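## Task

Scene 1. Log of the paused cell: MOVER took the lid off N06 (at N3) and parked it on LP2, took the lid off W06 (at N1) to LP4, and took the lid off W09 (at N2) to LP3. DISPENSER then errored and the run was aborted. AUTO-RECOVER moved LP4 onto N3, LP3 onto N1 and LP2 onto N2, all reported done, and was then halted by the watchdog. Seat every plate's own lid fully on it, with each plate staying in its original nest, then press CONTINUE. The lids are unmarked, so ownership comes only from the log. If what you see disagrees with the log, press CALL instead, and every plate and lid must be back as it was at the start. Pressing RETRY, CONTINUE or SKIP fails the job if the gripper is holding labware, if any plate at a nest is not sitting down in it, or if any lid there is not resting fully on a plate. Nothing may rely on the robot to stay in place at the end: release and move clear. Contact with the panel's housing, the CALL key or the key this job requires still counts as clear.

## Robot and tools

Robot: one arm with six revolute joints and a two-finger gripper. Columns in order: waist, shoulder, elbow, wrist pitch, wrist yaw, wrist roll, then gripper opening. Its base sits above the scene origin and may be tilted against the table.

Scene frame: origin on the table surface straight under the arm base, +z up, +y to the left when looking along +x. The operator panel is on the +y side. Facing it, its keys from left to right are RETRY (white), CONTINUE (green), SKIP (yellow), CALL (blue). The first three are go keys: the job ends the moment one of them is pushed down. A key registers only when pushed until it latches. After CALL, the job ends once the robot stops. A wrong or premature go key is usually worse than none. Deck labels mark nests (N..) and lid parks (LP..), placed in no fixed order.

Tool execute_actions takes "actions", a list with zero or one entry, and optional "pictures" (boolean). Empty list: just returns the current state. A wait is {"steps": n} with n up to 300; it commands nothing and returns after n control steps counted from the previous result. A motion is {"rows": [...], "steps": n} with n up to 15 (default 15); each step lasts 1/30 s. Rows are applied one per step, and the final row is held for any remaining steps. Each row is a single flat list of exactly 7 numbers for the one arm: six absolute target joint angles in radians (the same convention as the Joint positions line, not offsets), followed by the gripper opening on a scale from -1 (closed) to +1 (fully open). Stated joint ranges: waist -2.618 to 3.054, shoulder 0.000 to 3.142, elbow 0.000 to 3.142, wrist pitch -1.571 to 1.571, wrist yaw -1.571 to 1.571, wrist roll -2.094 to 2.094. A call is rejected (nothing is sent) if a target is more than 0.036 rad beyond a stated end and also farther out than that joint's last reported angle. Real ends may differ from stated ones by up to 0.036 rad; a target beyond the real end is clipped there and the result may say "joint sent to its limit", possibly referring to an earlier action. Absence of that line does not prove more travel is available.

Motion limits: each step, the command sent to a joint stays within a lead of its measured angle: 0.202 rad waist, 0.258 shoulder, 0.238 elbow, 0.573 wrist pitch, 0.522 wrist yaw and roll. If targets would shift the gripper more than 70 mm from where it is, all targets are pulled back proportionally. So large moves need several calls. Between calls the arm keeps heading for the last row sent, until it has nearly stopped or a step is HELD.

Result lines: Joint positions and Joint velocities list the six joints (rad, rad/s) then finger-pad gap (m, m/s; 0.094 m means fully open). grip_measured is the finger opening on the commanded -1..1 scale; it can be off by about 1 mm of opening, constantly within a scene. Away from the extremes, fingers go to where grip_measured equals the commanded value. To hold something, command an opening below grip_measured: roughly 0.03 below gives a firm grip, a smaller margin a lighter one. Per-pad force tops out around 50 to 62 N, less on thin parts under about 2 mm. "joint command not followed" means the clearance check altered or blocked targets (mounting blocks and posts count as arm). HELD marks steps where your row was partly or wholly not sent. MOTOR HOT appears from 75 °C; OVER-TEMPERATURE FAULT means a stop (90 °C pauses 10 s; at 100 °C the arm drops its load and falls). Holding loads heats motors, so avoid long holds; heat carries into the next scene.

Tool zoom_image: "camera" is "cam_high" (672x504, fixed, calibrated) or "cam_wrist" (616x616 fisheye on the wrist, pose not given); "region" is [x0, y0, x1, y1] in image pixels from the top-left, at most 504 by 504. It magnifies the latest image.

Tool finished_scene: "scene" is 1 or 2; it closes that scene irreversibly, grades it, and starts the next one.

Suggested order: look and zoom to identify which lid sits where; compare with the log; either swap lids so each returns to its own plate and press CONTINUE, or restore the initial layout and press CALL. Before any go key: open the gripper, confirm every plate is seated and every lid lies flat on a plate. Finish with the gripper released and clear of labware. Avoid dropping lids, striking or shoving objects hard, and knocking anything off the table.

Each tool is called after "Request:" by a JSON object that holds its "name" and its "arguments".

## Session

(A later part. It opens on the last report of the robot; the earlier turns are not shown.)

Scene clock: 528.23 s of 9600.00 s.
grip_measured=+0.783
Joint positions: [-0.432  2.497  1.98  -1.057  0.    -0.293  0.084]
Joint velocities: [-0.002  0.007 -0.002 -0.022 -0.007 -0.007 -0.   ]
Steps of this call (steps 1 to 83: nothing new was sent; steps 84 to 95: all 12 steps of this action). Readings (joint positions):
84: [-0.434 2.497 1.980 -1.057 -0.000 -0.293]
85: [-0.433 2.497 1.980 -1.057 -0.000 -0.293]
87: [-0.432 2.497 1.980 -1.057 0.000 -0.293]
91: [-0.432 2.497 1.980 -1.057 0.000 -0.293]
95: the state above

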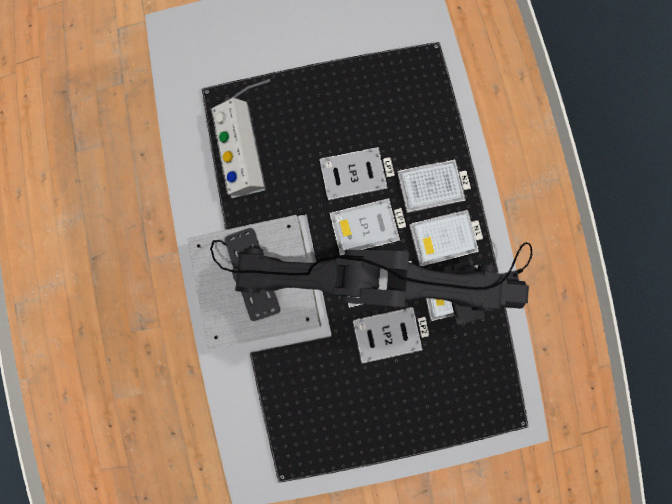

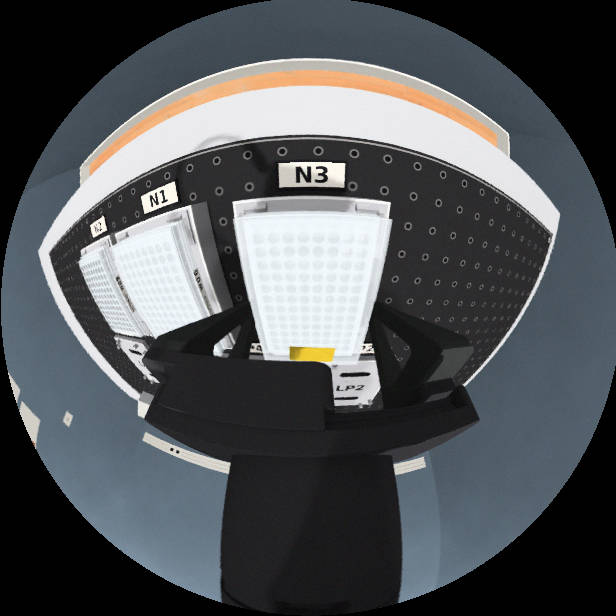

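Request:
{"name": "execute_actions", "arguments": {"actions": [{"rows": [[-0.427,2.527,1.962,-1.025,0.003,-0.287,0.75],[-0.427,2.512,1.96,-1.02,0.003,-0.287,0.75],[-0.427,2.51,1.958,-1.016,0.003,-0.287,0.75],[-0.427,2.51,1.957,-1.013,0.003,-0.287,0.75],[-0.427,2.51,1.956,-1.012,0.003,-0.287,0.75]], "steps": 15}], "pictures": true}}

Request:
{"name": "zoom_image", "arguments": {"camera": "cam_wrist", "region": [190, 160, 430, 380]}}

Scene clock: 531.90 s of 9600.00 s.
grip_measured=+0.783
Joint positions: [-0.432  2.505  1.963 -1.034  0.    -0.293  0.084]
Joint velocities: [-0.012 -0.007  0.002 -0.022 -0.007  0.022  0.001]
Steps of this call (steps 1 to 15: the robot went on to your last target; steps 16 to 90: nothing new was sent; then 0.17 s passed at rest; steps 91 to 105: all 15 steps of this action). Readings (joint positions):
91: [-0.432 2.498 1.979 -1.056 0.000 -0.293]
92: [-0.432 2.498 1.978 -1.051 0.000 -0.293]
94: [-0.432 2.500 1.970 -1.045 0.000 -0.293]
98: [-0.432 2.505 1.963 -1.039 0.000 -0.293]
105: the state above

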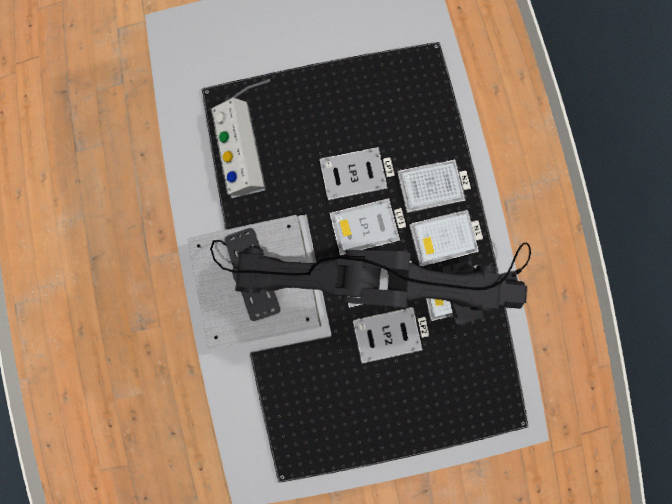

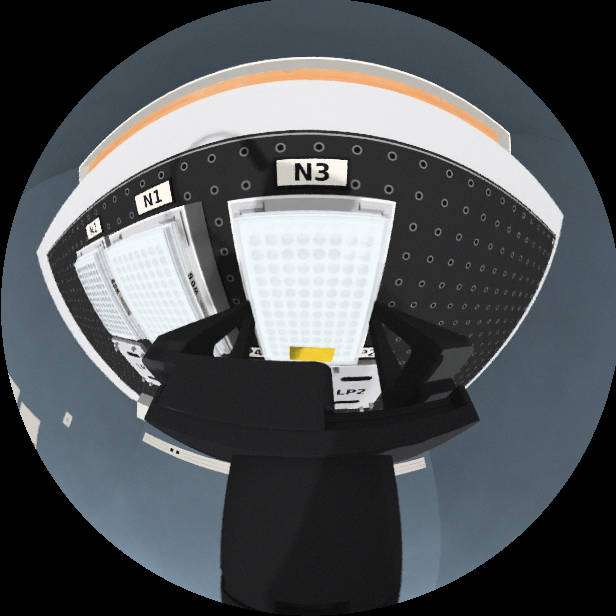

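Region (190, 160, 430, 380) of cam_wrist's 616x616 image, scaled by 2.100, with more detail than that image has; it fills the top 462 rows of this view, and the rest is white.

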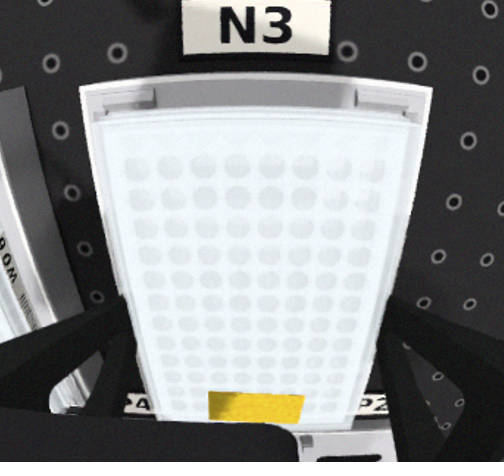

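Request:
{"name": "execute_actions", "arguments": {"actions": [{"rows": [[-0.427,2.51,1.956,-1.012,0.003,-0.287,0.78],[-0.427,2.51,1.956,-1.012,0.003,-0.287,0.79],[-0.427,2.51,1.956,-1.012,0.003,-0.287,0.8],[-0.427,2.51,1.956,-1.012,0.003,-0.287,0.82],[-0.427,2.51,1.956,-1.012,0.003,-0.287,0.84],[-0.427,2.51,1.956,-1.012,0.003,-0.287,0.86],[-0.427,2.51,1.956,-1.012,0.003,-0.287,0.89],[-0.427,2.51,1.956,-1.012,0.003,-0.287,0.92],[-0.427,2.51,1.956,-1.012,0.003,-0.287,0.95],[-0.427,2.51,1.956,-1.012,0.003,-0.287,0.98],[-0.427,2.51,1.956,-1.012,0.003,-0.287,1.0]], "steps": 15}], "pictures": true}}

Request:
{"name": "zoom_image", "arguments": {"camera": "cam_wrist", "region": [190, 160, 430, 380]}}

Scene clock: 535.50 s of 9600.00 s.
grip_measured=+1.000
Joint positions: [-0.432  2.505  1.963 -1.033  0.    -0.293  0.094]
Joint velocities: [-0.012 -0.002 -0.012  0.022 -0.051  0.022  0.   ]
Steps of this call (steps 1 to 15: the robot went on to your last target; steps 16 to 90: nothing new was sent; then 0.10 s passed at rest; steps 91 to 105: all 15 steps of this action). Readings (joint positions):
91: [-0.432 2.505 1.963 -1.034 0.000 -0.293]
92: [-0.432 2.505 1.963 -1.034 0.000 -0.293]
94: [-0.432 2.505 1.963 -1.034 0.000 -0.293]
98: [-0.432 2.505 1.963 -1.033 0.000 -0.293]
105: the state above

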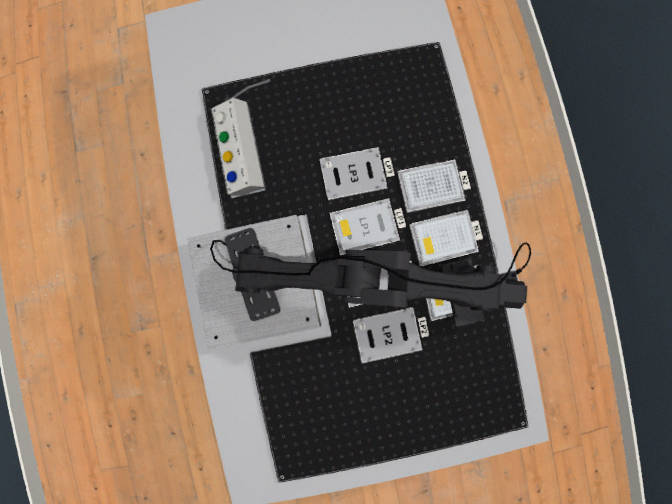

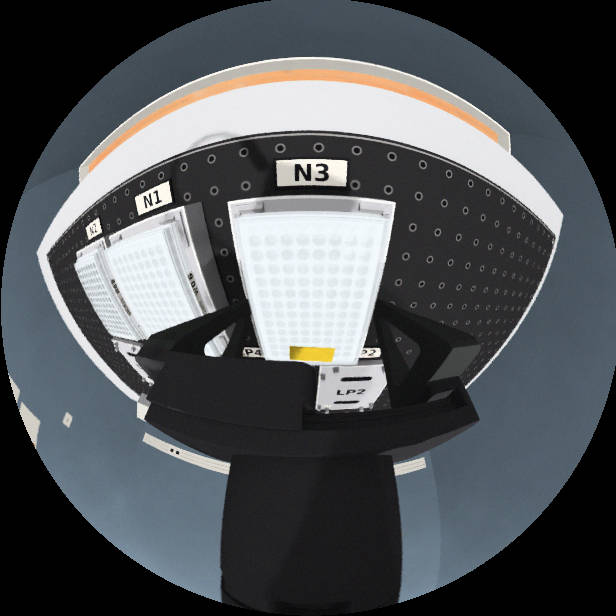

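Region (190, 160, 430, 380) of cam_wrist's 616x616 image, scaled by 2.100, with more detail than that image has; it fills the top 462 rows of this view, and the rest is white.

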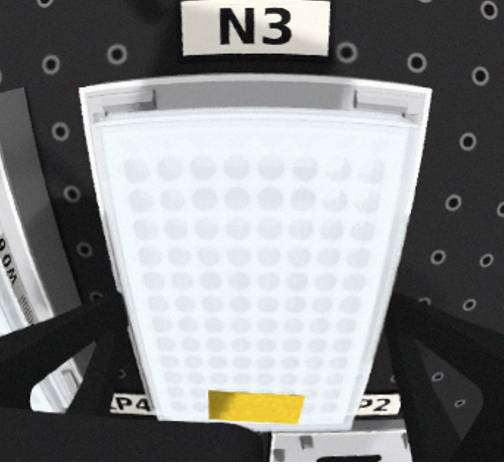

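Request:
{"name": "execute_actions", "arguments": {"actions": [{"rows": [[-0.427,2.458,1.956,-1.06,0.003,-0.287,1],[-0.427,2.448,1.956,-1.075,0.003,-0.287,1],[-0.427,2.438,1.956,-1.088,0.003,-0.287,1],[-0.427,2.428,1.956,-1.098,0.003,-0.287,1],[-0.427,2.42,1.956,-1.106,0.003,-0.287,1],[-0.427,2.417,1.956,-1.109,0.003,-0.287,1],[-0.427,2.417,1.956,-1.109,0.003,-0.287,1],[-0.427,2.417,1.956,-1.109,0.003,-0.287,1],[-0.4226,2.4118,1.947,-1.105,0.003,-0.2826,1],[-0.414,2.4013,1.929,-1.0966,0.003,-0.2738,1],[-0.4009,2.3857,1.9021,-1.0842,0.003,-0.2607,1],[-0.3835,2.3647,1.866,-1.0677,0.003,-0.2431,1],[-0.3662,2.3438,1.83,-1.0511,0.003,-0.2256,1],[-0.3488,2.3229,1.794,-1.0346,0.003,-0.208,1],[-0.3314,2.302,1.758,-1.018,0.003,-0.1904,1]], "steps": 15}], "pictures": false}}

Request:
{"name": "execute_actions", "arguments": {"actions": [{"rows": [[-0.314,2.2811,1.722,-1.0015,0.003,-0.1729,1],[-0.2966,2.2602,1.686,-0.985,0.003,-0.1553,1],[-0.2792,2.2392,1.65,-0.9684,0.003,-0.1378,1],[-0.2618,2.2183,1.614,-0.9519,0.003,-0.1202,1],[-0.2444,2.1974,1.578,-0.9353,0.003,-0.1026,1],[-0.227,2.1765,1.542,-0.9188,0.003,-0.0851,1],[-0.2096,2.1556,1.506,-0.9022,0.003,-0.0675,1],[-0.1923,2.1347,1.47,-0.8857,0.003,-0.05,1],[-0.1749,2.1137,1.434,-0.8691,0.003,-0.0324,1],[-0.1575,2.0928,1.398,-0.8526,0.003,-0.0148,1],[-0.1401,2.0719,1.362,-0.8361,0.003,0.0027,1],[-0.1227,2.051,1.326,-0.8195,0.003,0.0203,1],[-0.1053,2.0301,1.29,-0.803,0.003,0.0378,1],[-0.0879,2.0092,1.254,-0.7864,0.003,0.0554,1],[-0.0705,1.9882,1.218,-0.7699,0.003,0.073,1]], "steps": 15}], "pictures": false}}

Request:
{"name": "execute_actions", "arguments": {"actions": [{"rows": [[-0.0531,1.9673,1.182,-0.7533,0.003,0.0905,1],[-0.0357,1.9464,1.146,-0.7368,0.003,0.1081,1],[-0.0183,1.9255,1.11,-0.7203,0.003,0.1256,1],[-0.001,1.9046,1.074,-0.7037,0.003,0.1432,1],[0.0164,1.8837,1.038,-0.6872,0.003,0.1608,1],[0.0338,1.8627,1.002,-0.6706,0.003,0.1783,1],[0.0512,1.8418,0.966,-0.6541,0.003,0.1959,1],[0.0651,1.8251,0.9372,-0.6409,0.003,0.2099,1],[0.0756,1.8125,0.9156,-0.6309,0.003,0.2205,1],[0.0825,1.8042,0.9012,-0.6243,0.003,0.2275,1],[0.086,1.8,0.894,-0.621,0.003,0.231,1]], "steps": 15}], "pictures": false}}

Request:
{"name": "execute_actions", "arguments": {"actions": [{"steps": 12}], "pictures": true}}

Request:
{"name": "zoom_image", "arguments": {"camera": "cam_wrist", "region": [190, 160, 430, 380]}}

Scene clock: 568.93 s of 9600.00 s.
grip_measured=+1.000
Joint positions: [-0.39   2.363  1.828 -1.058  0.007 -0.247  0.094]
Joint velocities: [ 0.481 -0.535 -1.062  0.125 -0.051  0.33   0.   ]
Steps of this call (steps 1 to 15: the robot went on to your last target; steps 16 to 90: nothing new was sent; then 29.93 s passed at rest; steps 91 to 105: all 15 steps of this action). Readings (joint positions):
91: [-0.432 2.505 1.963 -1.033 0.000 -0.293]
92: [-0.432 2.503 1.963 -1.036 0.000 -0.293]
94: [-0.432 2.495 1.963 -1.051 0.000 -0.293]
98: [-0.432 2.460 1.963 -1.077 0.000 -0.293]
105: the state above

Scene clock: 569.43 s of 9600.00 s.
grip_measured=+1.000
Joint positions: [-0.106  2.054  1.286 -0.855  0.005 -0.006  0.094]
Joint velocities: [ 0.452 -0.618 -1.033  0.432 -0.037  0.505  0.   ]
Steps of this call (steps 1 to 15: all 15 steps of this action). Readings (joint positions):
1: [-0.371 2.345 1.791 -1.051 0.007 -0.234]
2: [-0.349 2.327 1.754 -1.042 0.007 -0.220]
4: [-0.302 2.289 1.680 -1.020 0.007 -0.191]
8: [-0.218 2.208 1.535 -0.965 0.005 -0.127]
15: the state above

Scene clock: 569.93 s of 9600.00 s.
grip_measured=+1.000
Joint positions: [ 0.084  1.833  0.898 -0.677  0.002  0.204  0.094]
Joint velocities: [-0.017 -0.012  0.002  0.183  0.007  0.11   0.   ]
Steps of this call (steps 1 to 15: all 15 steps of this action). Readings (joint positions):
1: [-0.089 2.032 1.251 -0.838 0.005 0.011]
2: [-0.072 2.011 1.215 -0.822 0.004 0.028]
4: [-0.035 1.970 1.143 -0.789 0.004 0.063]
8: [0.035 1.887 0.999 -0.725 0.003 0.132]
15: the state above

Scene clock: 570.33 s of 9600.00 s.
grip_measured=+1.000
Joint positions: [ 0.084  1.833  0.898 -0.644  0.002  0.223  0.094]
Joint velocities: [-0.012  0.022 -0.017 -0.051 -0.022  0.007  0.   ]
Steps of this call (steps 1 to 12: the robot went on to your last target). Readings (joint positions):
1: [0.084 1.833 0.898 -0.670 0.002 0.208]
2: [0.084 1.833 0.898 -0.663 0.002 0.211]
4: [0.084 1.833 0.898 -0.655 0.002 0.216]
8: [0.084 1.833 0.898 -0.647 0.002 0.221]
12: the state above

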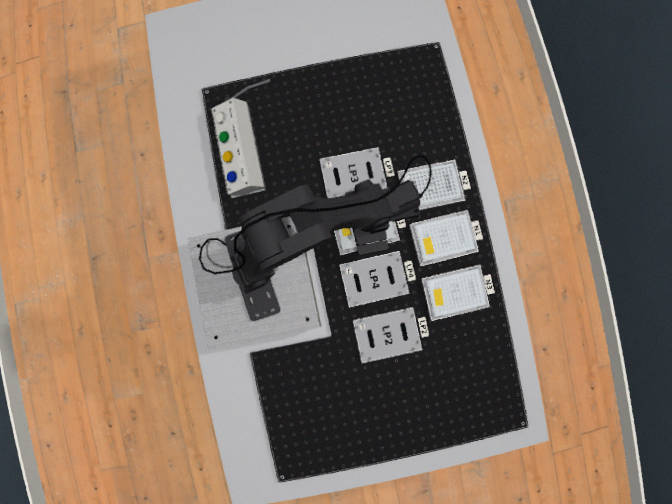

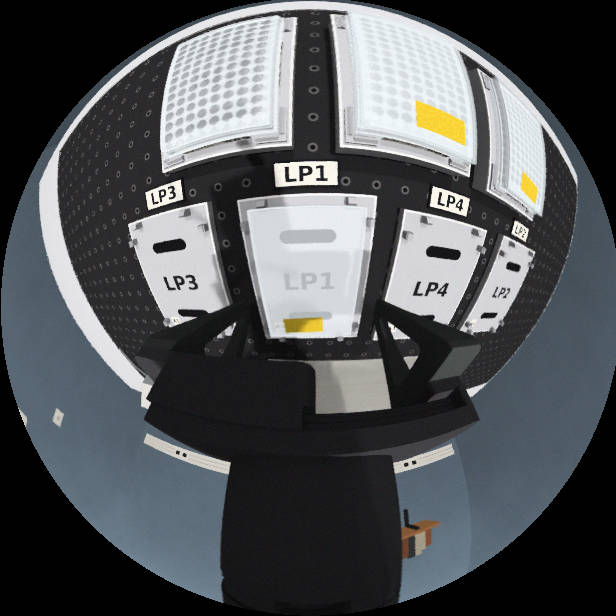

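Region (190, 160, 430, 380) of cam_wrist's 616x616 image, scaled by 2.100, with more detail than that image has; it fills the top 462 rows of this view, and the rest is white.

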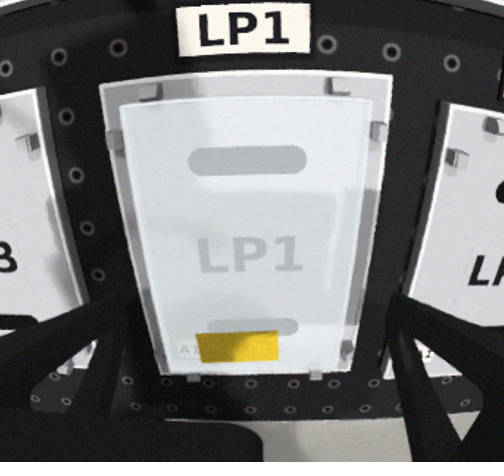

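Request:
{"name": "execute_actions", "arguments": {"actions": [{"rows": [[0.097,1.862,0.878,-0.6,0.003,0.215,1],[0.097,1.87,0.875,-0.58,0.003,0.21,1],[0.097,1.878,0.872,-0.56,0.003,0.206,1],[0.097,1.885,0.869,-0.545,0.003,0.206,1],[0.097,1.891,0.866,-0.533,0.003,0.206,1],[0.097,1.895,0.864,-0.525,0.003,0.206,1]], "steps": 15}], "pictures": false}}

Request:
{"name": "execute_actions", "arguments": {"actions": [{"steps": 10}], "pictures": true}}

Request:
{"name": "zoom_image", "arguments": {"camera": "cam_wrist", "region": [190, 160, 430, 380]}}

Scene clock: 586.83 s of 9600.00 s.
grip_measured=+1.000
Joint positions: [ 0.088  1.888  0.87  -0.553  0.002  0.213  0.094]
Joint velocities: [-0.007 -0.002  0.007  0.022  0.022 -0.125  0.   ]
Steps of this call (steps 1 to 30: the robot went on to your last target; steps 31 to 90: nothing new was sent; then 13.00 s passed at rest; steps 91 to 105: all 15 steps of this action). Readings (joint positions):
91: [0.084 1.834 0.896 -0.639 0.002 0.224]
92: [0.085 1.838 0.895 -0.632 0.002 0.223]
94: [0.087 1.852 0.889 -0.611 0.002 0.219]
98: [0.088 1.884 0.875 -0.573 0.002 0.215]
105: the state above

Scene clock: 587.17 s of 9600.00 s.
grip_measured=+1.000
Joint positions: [ 0.088  1.888  0.87  -0.547  0.002  0.213  0.094]
Joint velocities: [ 0.007  0.002  0.012 -0.007 -0.081  0.007  0.   ]
Steps of this call (steps 1 to 10: the robot went on to your last target). Readings (joint positions):
1: [0.088 1.888 0.870 -0.551 0.002 0.213]
2: [0.088 1.888 0.870 -0.550 0.002 0.213]
4: [0.088 1.888 0.870 -0.549 0.002 0.213]
8: [0.088 1.888 0.870 -0.547 0.002 0.213]
10: the state above

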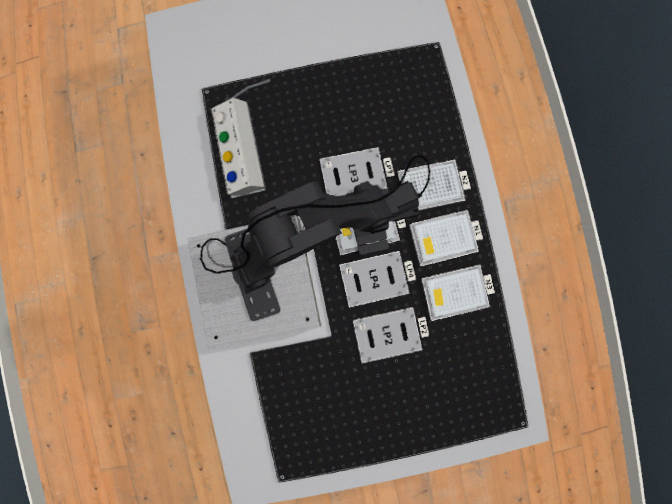

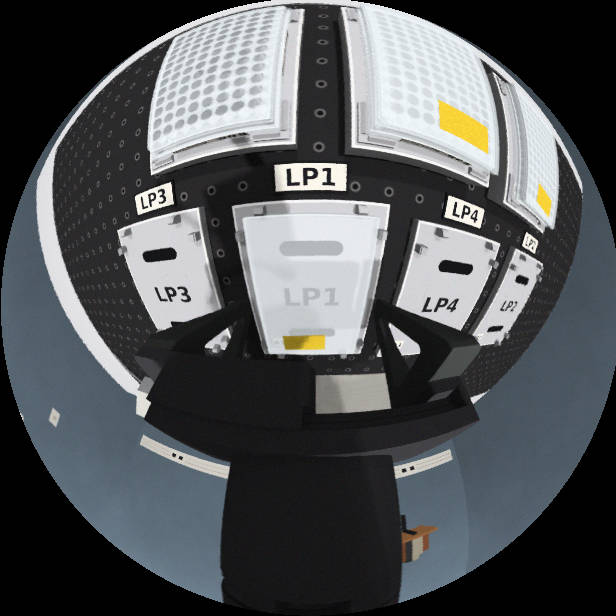

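Region (190, 160, 430, 380) of cam_wrist's 616x616 image, scaled by 2.100, with more detail than that image has; it fills the top 462 rows of this view, and the rest is white.

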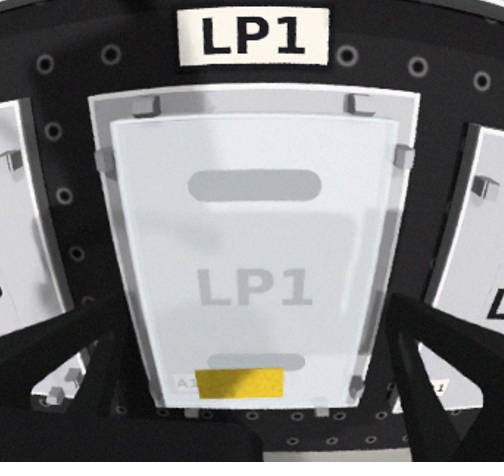

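Request:
{"name": "execute_actions", "arguments": {"actions": [{"rows": [[0.097,1.918,0.848,-0.51,0.003,0.206,1],[0.097,1.922,0.85,-0.5,0.003,0.206,1],[0.097,1.927,0.8515,-0.49,0.003,0.206,1],[0.097,1.932,0.8515,-0.483,0.003,0.206,1],[0.097,1.936,0.8515,-0.479,0.003,0.206,1]], "steps": 15}], "pictures": false}}

Request:
{"name": "execute_actions", "arguments": {"actions": [{"steps": 10}], "pictures": true}}

Request:
{"name": "zoom_image", "arguments": {"camera": "cam_wrist", "region": [190, 160, 430, 380]}}

Scene clock: 594.57 s of 9600.00 s.
grip_measured=+1.000
Joint positions: [ 0.088  1.927  0.86  -0.503  0.002  0.213  0.094]
Joint velocities: [-0.007  0.012  0.002 -0.007 -0.066  0.066  0.   ]
Steps of this call (steps 1 to 15: the robot went on to your last target; steps 16 to 90: nothing new was sent; then 3.90 s passed at rest; steps 91 to 105: all 15 steps of this action). Readings (joint positions):
91: [0.088 1.890 0.869 -0.544 0.002 0.213]
92: [0.088 1.893 0.867 -0.538 0.002 0.213]
94: [0.088 1.905 0.865 -0.528 0.002 0.213]
98: [0.088 1.926 0.861 -0.512 0.002 0.213]
105: the state above

Scene clock: 594.90 s of 9600.00 s.
grip_measured=+1.000
Joint positions: [ 0.088  1.927  0.86  -0.5    0.002  0.213  0.094]
Joint velocities: [-0.002 -0.002 -0.007 -0.081 -0.037  0.037  0.   ]
Steps of this call (steps 1 to 10: the robot went on to your last target). Readings (joint positions):
1: [0.088 1.927 0.860 -0.502 0.002 0.213]
2: [0.088 1.927 0.860 -0.502 0.002 0.213]
4: [0.088 1.927 0.860 -0.501 0.002 0.213]
8: [0.088 1.927 0.860 -0.500 0.002 0.213]
10: the state above

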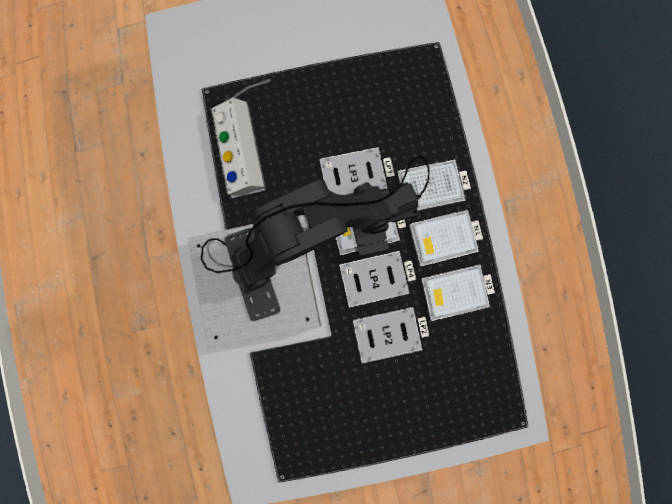

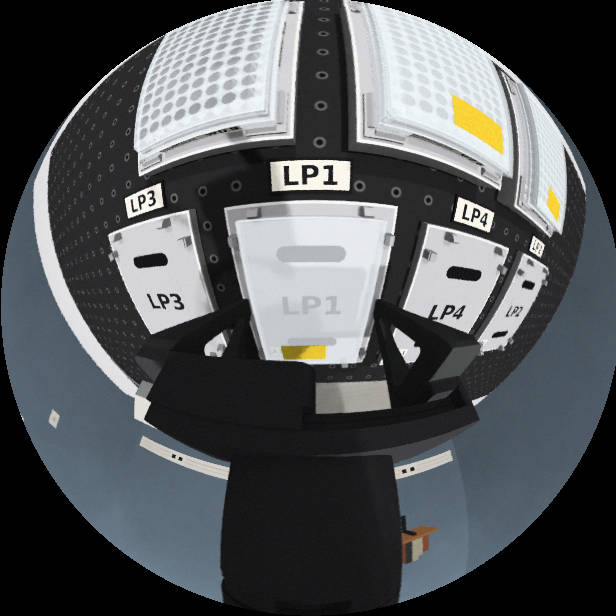

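Region (190, 160, 430, 380) of cam_wrist's 616x616 image, scaled by 2.100, with more detail than that image has; it fills the top 462 rows of this view, and the rest is white.

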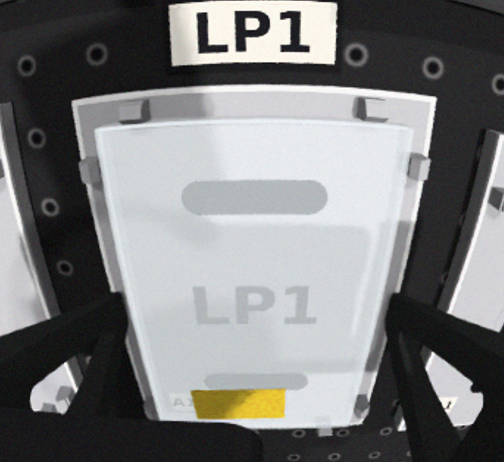

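Request:
{"name": "execute_actions", "arguments": {"actions": [{"rows": [[0.097,1.96,0.8515,-0.479,0.003,0.206,1],[0.097,1.955,0.8515,-0.479,0.003,0.206,1],[0.097,1.95,0.8515,-0.479,0.003,0.206,1]], "steps": 12}], "pictures": true}}

Request:
{"name": "zoom_image", "arguments": {"camera": "cam_wrist", "region": [190, 160, 430, 380]}}

Scene clock: 600.13 s of 9600.00 s.
grip_measured=+1.000
Joint positions: [ 0.088  1.935  0.86  -0.496  0.002  0.213  0.094]
Joint velocities: [-0.012  0.002  0.002 -0.037  0.022 -0.037  0.   ]
Steps of this call (steps 1 to 15: the robot went on to your last target; steps 16 to 90: nothing new was sent; then 1.83 s passed at rest; steps 91 to 102: all 12 steps of this action). Readings (joint positions):
91: [0.088 1.929 0.860 -0.500 0.002 0.213]
92: [0.088 1.932 0.860 -0.498 0.002 0.213]
94: [0.088 1.935 0.860 -0.497 0.002 0.213]
98: [0.088 1.935 0.860 -0.496 0.002 0.213]
102: the state above

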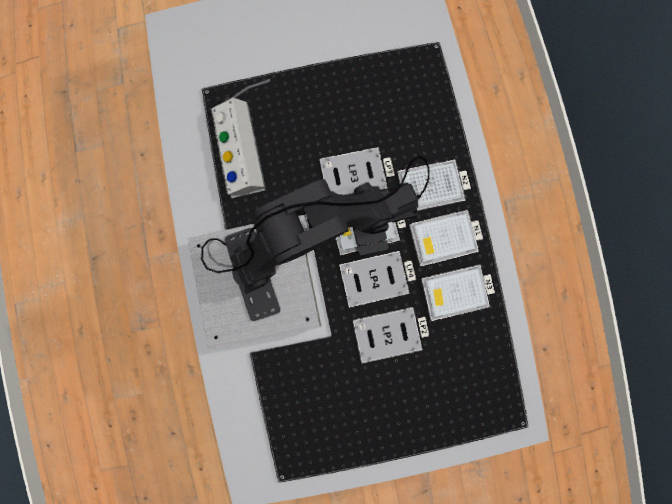

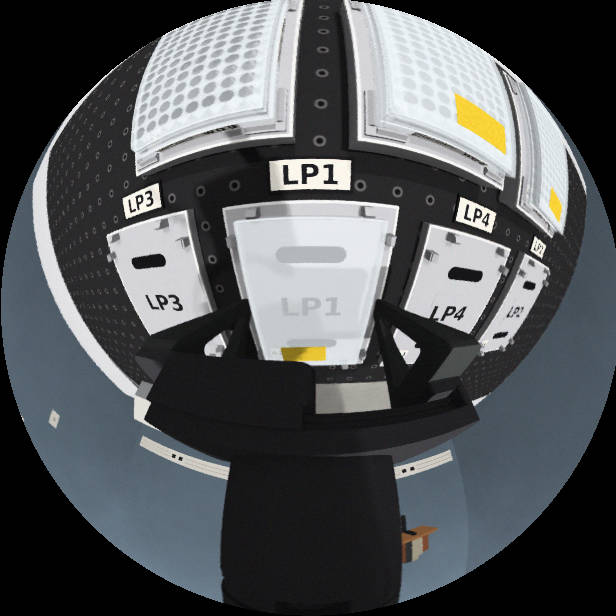

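Region (190, 160, 430, 380) of cam_wrist's 616x616 image, scaled by 2.100, with more detail than that image has; it fills the top 462 rows of this view, and the rest is white.

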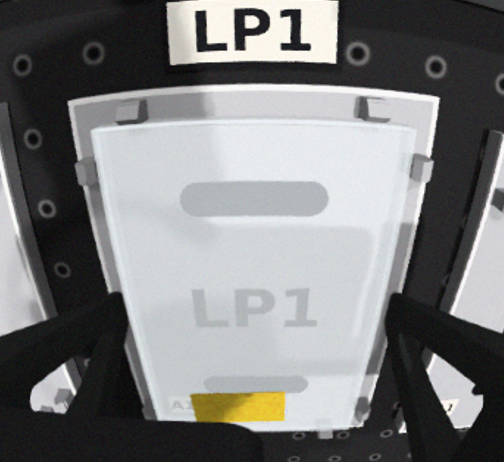

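Request:
{"name": "execute_actions", "arguments": {"actions": [{"rows": [[0.097,1.938,0.8515,-0.479,0.003,0.206,0.97],[0.097,1.938,0.8515,-0.479,0.003,0.206,0.94],[0.097,1.938,0.8515,-0.479,0.003,0.206,0.91],[0.097,1.938,0.8515,-0.479,0.003,0.206,0.88],[0.097,1.938,0.8515,-0.479,0.003,0.206,0.86],[0.097,1.938,0.8515,-0.479,0.003,0.206,0.84],[0.097,1.938,0.8515,-0.479,0.003,0.206,0.82],[0.097,1.938,0.8515,-0.479,0.003,0.206,0.805],[0.097,1.938,0.8515,-0.479,0.003,0.206,0.79],[0.097,1.938,0.8515,-0.479,0.003,0.206,0.78],[0.097,1.938,0.8515,-0.479,0.003,0.206,0.77],[0.097,1.938,0.8515,-0.479,0.003,0.206,0.76],[0.097,1.938,0.8515,-0.479,0.003,0.206,0.75]], "steps": 15}], "pictures": true}}

Request:
{"name": "zoom_image", "arguments": {"camera": "cam_wrist", "region": [190, 160, 430, 380]}}

Scene clock: 606.50 s of 9600.00 s.
grip_measured=+0.782
Joint positions: [ 0.089  1.935  0.86  -0.496  0.     0.212  0.084]
Joint velocities: [ 0.002 -0.012 -0.012 -0.007 -0.007  0.007 -0.001]
Steps of this call (steps 1 to 15: the robot went on to your last target; steps 16 to 90: nothing new was sent; then 2.87 s passed at rest; steps 91 to 105: all 15 steps of this action). Readings (joint positions):
91: [0.088 1.935 0.860 -0.496 0.001 0.213]
92: [0.089 1.935 0.860 -0.496 0.000 0.213]
94: [0.089 1.935 0.860 -0.496 0.000 0.212]
98: [0.089 1.935 0.860 -0.496 0.000 0.212]
105: the state above

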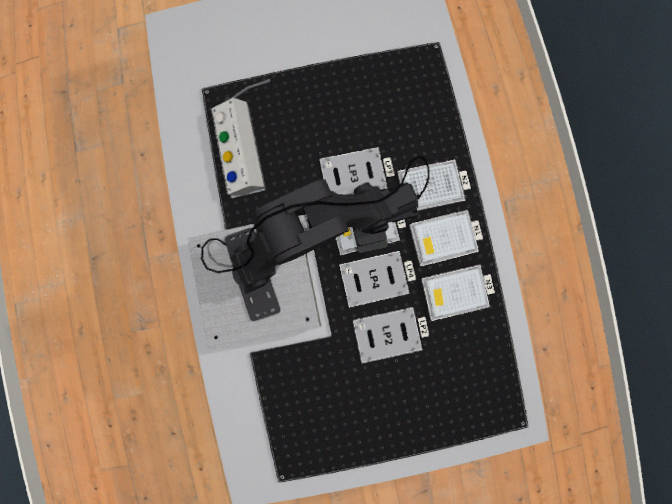

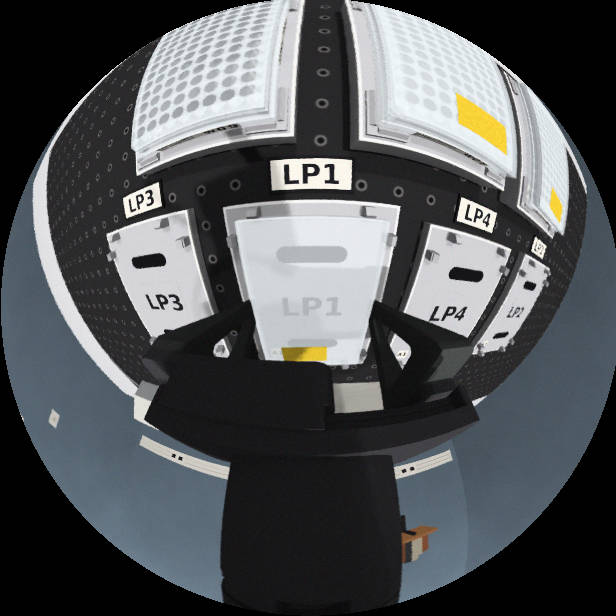

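Region (190, 160, 430, 380) of cam_wrist's 616x616 image, scaled by 2.100, with more detail than that image has; it fills the top 462 rows of this view, and the rest is white.

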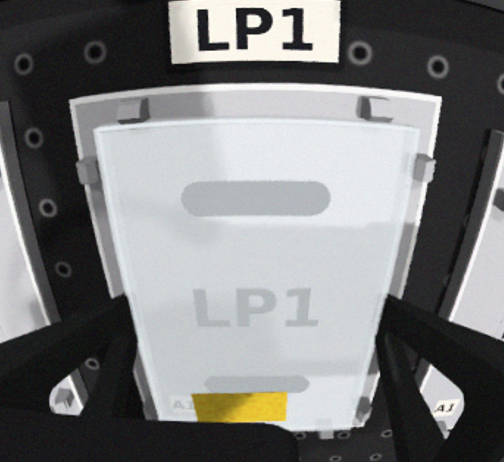

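Request:
{"name": "execute_actions", "arguments": {"actions": [{"rows": [[0.097,1.89,0.888,-0.522,0.003,0.206,0.75],[0.097,1.883,0.891,-0.535,0.003,0.206,0.75],[0.097,1.876,0.894,-0.548,0.003,0.206,0.75],[0.097,1.868,0.898,-0.561,0.003,0.206,0.75],[0.097,1.86,0.902,-0.574,0.003,0.206,0.75],[0.097,1.852,0.905,-0.586,0.003,0.206,0.75],[0.097,1.846,0.908,-0.595,0.003,0.206,0.75],[0.097,1.842,0.909,-0.6,0.003,0.206,0.75],[0.097,1.842,0.921,-0.636,0.003,0.206,0.75],[0.097,1.842,0.945,-0.672,0.003,0.206,0.75],[0.097,1.842,0.981,-0.709,0.003,0.206,0.75],[0.097,1.842,1.0182,-0.746,0.003,0.206,0.75],[0.097,1.842,1.0554,-0.784,0.003,0.206,0.75],[0.097,1.851,1.0926,-0.815,0.003,0.206,0.75],[0.097,1.876,1.1298,-0.829,0.003,0.206,0.75]], "steps": 15}], "pictures": false}}

Request:
{"name": "execute_actions", "arguments": {"actions": [{"rows": [[0.1,1.9008,1.167,-0.8416,0.003,0.2116,0.75],[0.103,1.9257,1.2042,-0.8539,0.003,0.2172,0.75],[0.106,1.9505,1.2414,-0.8662,0.003,0.2228,0.75],[0.109,1.9754,1.2786,-0.8785,0.003,0.2284,0.75],[0.112,2.0003,1.3158,-0.8908,0.003,0.234,0.75],[0.115,2.0252,1.353,-0.9032,0.003,0.2396,0.75],[0.118,2.0501,1.3902,-0.9155,0.003,0.2452,0.75],[0.121,2.075,1.4274,-0.9278,0.003,0.2508,0.75],[0.124,2.0999,1.4646,-0.9401,0.003,0.2564,0.75],[0.127,2.1247,1.5018,-0.9524,0.003,0.262,0.75],[0.13,2.1496,1.539,-0.9647,0.003,0.2676,0.75],[0.133,2.1745,1.5762,-0.977,0.003,0.2732,0.75],[0.136,2.1994,1.6134,-0.9893,0.003,0.2788,0.75],[0.139,2.2243,1.6506,-1.0017,0.003,0.2844,0.75],[0.142,2.2492,1.6878,-1.014,0.003,0.29,0.75]], "steps": 15}], "pictures": false}}

Request:
{"name": "execute_actions", "arguments": {"actions": [{"rows": [[0.142,2.2741,1.725,-1.0263,0.003,0.29,0.75],[0.142,2.299,1.7622,-1.0386,0.003,0.29,0.75],[0.142,2.3238,1.7994,-1.0509,0.003,0.29,0.75],[0.142,2.3487,1.8366,-1.0632,0.003,0.29,0.75],[0.142,2.3736,1.8738,-1.0755,0.003,0.29,0.75],[0.142,2.3985,1.911,-1.0879,0.003,0.29,0.75],[0.142,2.4234,1.9482,-1.0978,0.003,0.29,0.75],[0.142,2.4435,1.9782,-1.1051,0.003,0.29,0.75],[0.142,2.4582,2.0002,-1.1097,0.003,0.29,0.75],[0.142,2.4675,2.0142,-1.112,0.003,0.29,0.75],[0.142,2.4725,2.0216,-1.112,0.003,0.29,0.75]], "steps": 15}], "pictures": false}}

Request:
{"name": "execute_actions", "arguments": {"actions": [{"steps": 10}], "pictures": true}}

Request:
{"name": "zoom_image", "arguments": {"camera": "cam_wrist", "region": [190, 160, 430, 380]}}

Scene clock: 652.20 s of 9600.00 s.
grip_measured=+0.782
Joint positions: [ 0.089  1.873  1.033 -0.724  0.     0.212  0.084]
Joint velocities: [-0.022  0.002  1.106 -0.769 -0.022 -0.022 -0.002]
Steps of this call (steps 1 to 15: the robot went on to your last target; steps 16 to 90: nothing new was sent; then 42.20 s passed at rest; steps 91 to 105: all 15 steps of this action). Readings (joint positions):
91: [0.089 1.934 0.860 -0.497 0.000 0.212]
92: [0.089 1.931 0.860 -0.500 0.000 0.212]
94: [0.089 1.918 0.862 -0.515 0.000 0.212]
98: [0.089 1.885 0.878 -0.552 0.000 0.212]
105: the state above

Scene clock: 652.70 s of 9600.00 s.
grip_measured=+0.782
Joint positions: [ 0.128  2.206  1.599 -0.944  0.     0.261  0.084]
Joint velocities: [ 0.066  0.725  1.057 -0.462 -0.066  0.081  0.   ]
Steps of this call (steps 1 to 15: all 15 steps of this action). Readings (joint positions):
1: [0.089 1.875 1.073 -0.748 0.000 0.212]
2: [0.089 1.882 1.115 -0.767 0.000 0.212]
4: [0.093 1.911 1.200 -0.796 0.000 0.214]
8: [0.106 2.011 1.353 -0.845 0.000 0.227]
15: the state above

Scene clock: 653.20 s of 9600.00 s.
grip_measured=+0.782
Joint positions: [ 0.136  2.472  1.991 -1.074  0.     0.283  0.084]
Joint velocities: [ 0.007  0.027 -0.012 -0.183  0.051 -0.022 -0.   ]
Steps of this call (steps 1 to 15: all 15 steps of this action). Readings (joint positions):
1: [0.131 2.231 1.636 -0.957 0.000 0.266]
2: [0.133 2.256 1.674 -0.970 0.000 0.269]
4: [0.136 2.304 1.750 -0.994 0.000 0.274]
8: [0.136 2.399 1.900 -1.040 0.000 0.280]
15: the state above

Scene clock: 653.53 s of 9600.00 s.
grip_measured=+0.782
Joint positions: [ 0.136  2.473  1.991 -1.094  0.     0.283  0.084]
Joint velocities: [-0.027  0.007  0.012 -0.095  0.007 -0.007 -0.001]
Steps of this call (steps 1 to 10: the robot went on to your last target). Readings (joint positions):
1: [0.136 2.473 1.991 -1.080 0.000 0.283]
2: [0.136 2.473 1.991 -1.084 0.000 0.283]
4: [0.136 2.473 1.991 -1.088 0.000 0.283]
8: [0.136 2.473 1.991 -1.093 0.000 0.283]
10: the state above

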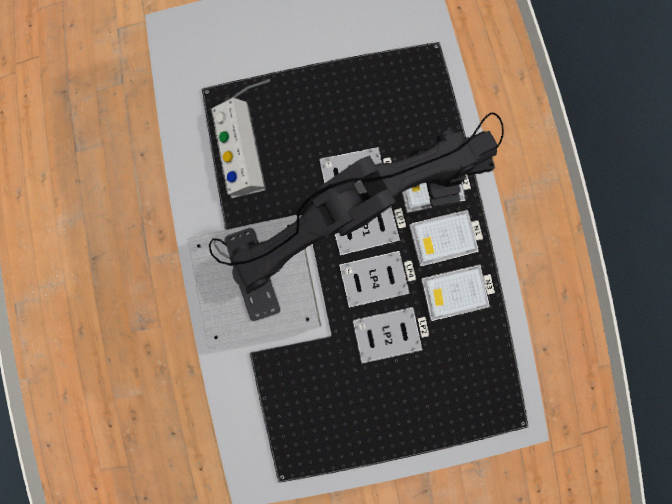

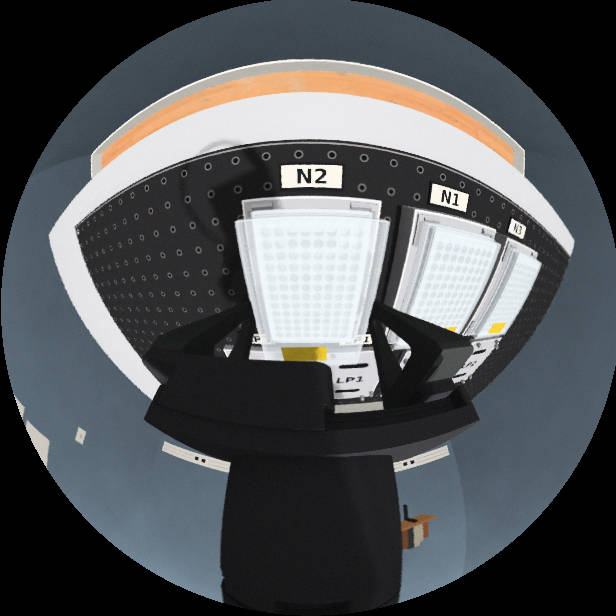

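Region (190, 160, 430, 380) of cam_wrist's 616x616 image, scaled by 2.100, with more detail than that image has; it fills the top 462 rows of this view, and the rest is white.

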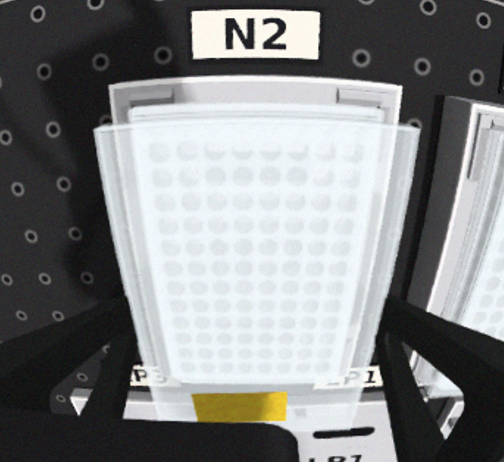

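Request:
{"name": "execute_actions", "arguments": {"actions": [{"rows": [[0.142,2.503,1.972,-1.06,0.003,0.29,0.75],[0.142,2.497,1.97,-1.05,0.003,0.29,0.75],[0.142,2.494,1.968,-1.042,0.003,0.29,0.75],[0.142,2.493,1.967,-1.037,0.003,0.29,0.75],[0.142,2.493,1.967,-1.035,0.003,0.29,0.75]], "steps": 15}], "pictures": false}}

Request:
{"name": "execute_actions", "arguments": {"actions": [{"steps": 10}], "pictures": true}}

Request:
{"name": "zoom_image", "arguments": {"camera": "cam_wrist", "region": [190, 160, 430, 380]}}

Scene clock: 657.90 s of 9600.00 s.
grip_measured=+0.782
Joint positions: [ 0.136  2.492  1.972 -1.058  0.     0.283  0.084]
Joint velocities: [ 0.007 -0.022  0.007  0.022 -0.022 -0.037 -0.001]
Steps of this call (steps 1 to 30: the robot went on to your last target; steps 31 to 90: nothing new was sent; then 0.87 s passed at rest; steps 91 to 105: all 15 steps of this action). Readings (joint positions):
91: [0.136 2.474 1.990 -1.094 0.000 0.283]
92: [0.136 2.475 1.988 -1.089 0.000 0.283]
94: [0.136 2.480 1.982 -1.078 0.000 0.283]
98: [0.136 2.490 1.973 -1.065 0.000 0.283]
105: the state above

Scene clock: 658.23 s of 9600.00 s.
grip_measured=+0.782
Joint positions: [ 0.136  2.492  1.972 -1.056  0.     0.283  0.084]
Joint velocities: [-0.007 -0.002  0.012 -0.007  0.022 -0.066  0.   ]
Steps of this call (steps 1 to 10: the robot went on to your last target). Readings (joint positions):
1: [0.136 2.492 1.972 -1.058 0.000 0.283]
2: [0.136 2.492 1.972 -1.057 0.000 0.283]
4: [0.136 2.492 1.972 -1.056 0.000 0.283]
8: [0.136 2.492 1.972 -1.056 0.000 0.283]
10: the state above

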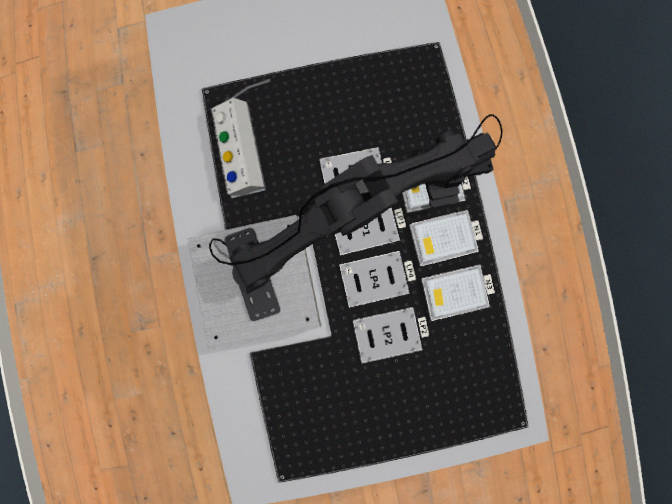

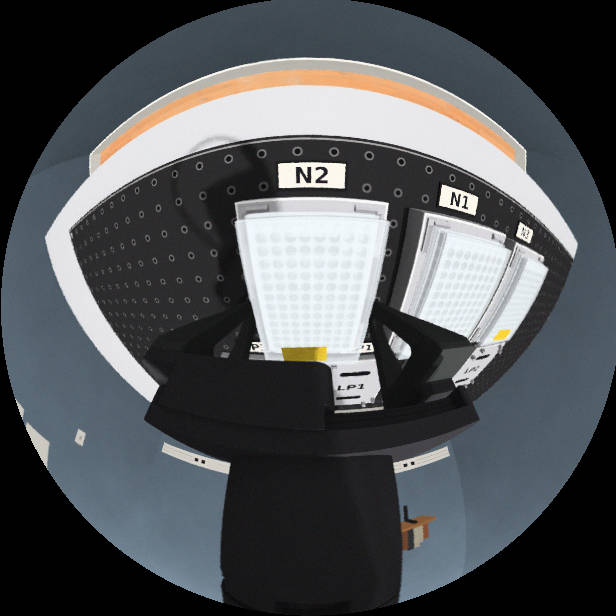

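Region (190, 160, 430, 380) of cam_wrist's 616x616 image, scaled by 2.100, with more detail than that image has; it fills the top 462 rows of this view, and the rest is white.

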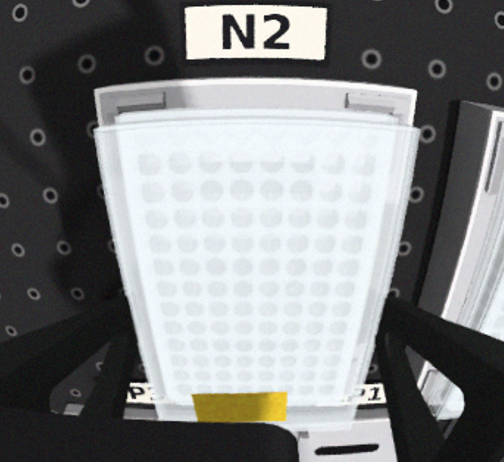

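Request:
{"name": "zoom_image", "arguments": {"camera": "cam_wrist", "region": [220, 185, 400, 265]}}

Request:
{"name": "zoom_image", "arguments": {"camera": "cam_wrist", "region": [240, 300, 380, 380]}}

Region (220, 185, 400, 265) of cam_wrist's 616x616 image, scaled by 2.800, with more detail than that image has.

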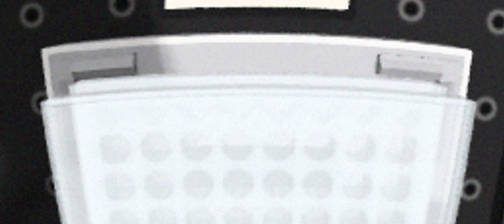

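Region (240, 300, 380, 380) of cam_wrist's 616x616 image, scaled by 3.600, with more detail than that image has; it fills the top 288 rows of this view, and the rest is white.

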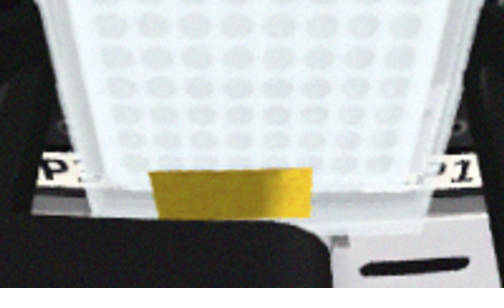

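Request:
{"name": "execute_actions", "arguments": {"actions": [{"rows": [[0.142,2.493,1.967,-1.022,0.003,0.29,0.75],[0.142,2.493,1.967,-1.022,0.003,0.29,0.75],[0.142,2.493,1.967,-1.02,0.003,0.29,0.75],[0.142,2.493,1.967,-1.015,0.003,0.29,0.75],[0.142,2.521,1.952,-1.01,0.003,0.29,0.75],[0.142,2.508,1.951,-1.006,0.003,0.29,0.75],[0.142,2.505,1.951,-1.004,0.003,0.29,0.75],[0.142,2.504,1.951,-1.004,0.003,0.29,0.75]], "steps": 15}], "pictures": false}}

Request:
{"name": "execute_actions", "arguments": {"actions": [{"steps": 10}], "pictures": true}}

Request:
{"name": "zoom_image", "arguments": {"camera": "cam_wrist", "region": [190, 160, 430, 380]}}

Scene clock: 667.70 s of 9600.00 s.
grip_measured=+0.782
Joint positions: [ 0.136  2.501  1.957 -1.028  0.     0.283  0.084]
Joint velocities: [ 0.002 -0.007 -0.002  0.051  0.037 -0.11   0.001]
Steps of this call (steps 1 to 15: the robot went on to your last target; steps 16 to 90: nothing new was sent; then 5.97 s passed at rest; steps 91 to 105: all 15 steps of this action). Readings (joint positions):
91: [0.136 2.492 1.972 -1.055 0.000 0.283]
92: [0.136 2.492 1.972 -1.052 0.000 0.283]
94: [0.136 2.492 1.972 -1.048 0.000 0.283]
98: [0.136 2.496 1.962 -1.033 0.000 0.283]
105: the state above

Scene clock: 668.03 s of 9600.00 s.
grip_measured=+0.782
Joint positions: [ 0.136  2.501  1.957 -1.028  0.     0.283  0.084]
Joint velocities: [ 0.002  0.002 -0.007 -0.037  0.037  0.022 -0.001]
Steps of this call (steps 1 to 10: the robot went on to your last target). Readings (joint positions):
1: [0.136 2.501 1.957 -1.028 0.000 0.283]
2: [0.136 2.501 1.957 -1.028 0.000 0.283]
4: [0.136 2.501 1.957 -1.028 0.000 0.283]
8: [0.136 2.501 1.957 -1.028 0.000 0.283]
10: the state above

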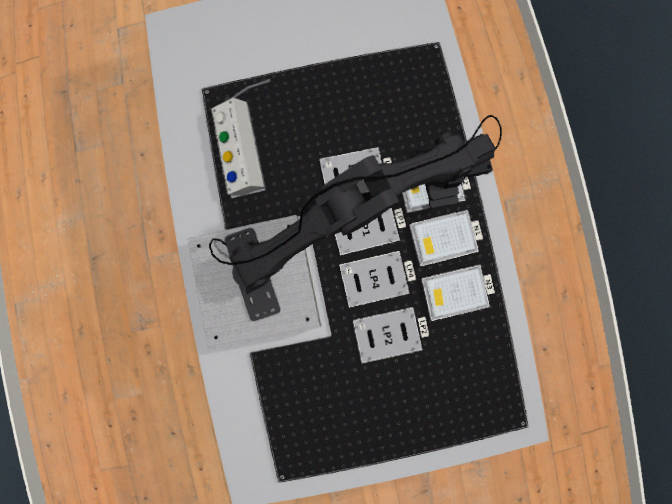

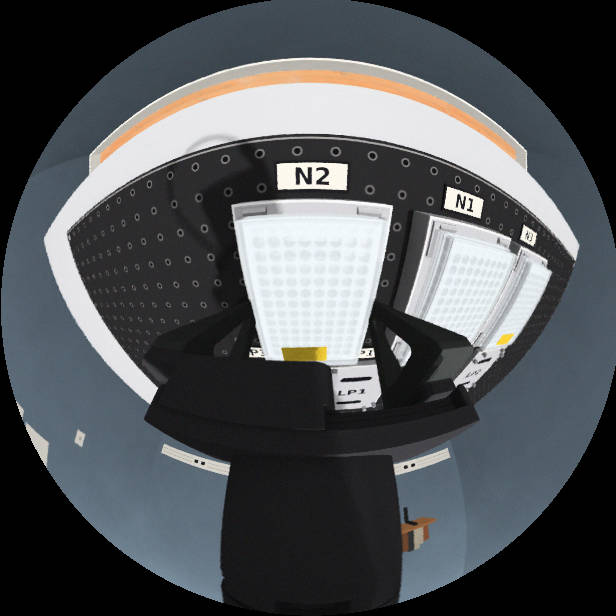

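Region (190, 160, 430, 380) of cam_wrist's 616x616 image, scaled by 2.100, with more detail than that image has; it fills the top 462 rows of this view, and the rest is white.

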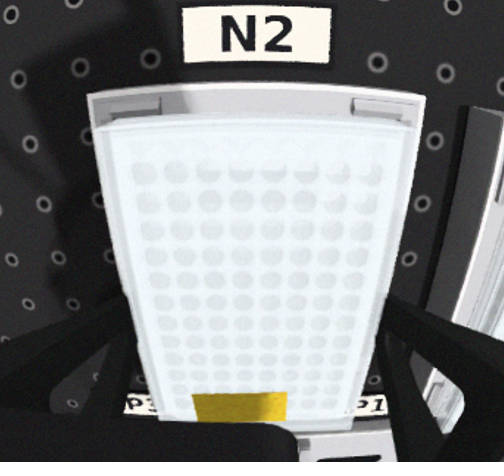

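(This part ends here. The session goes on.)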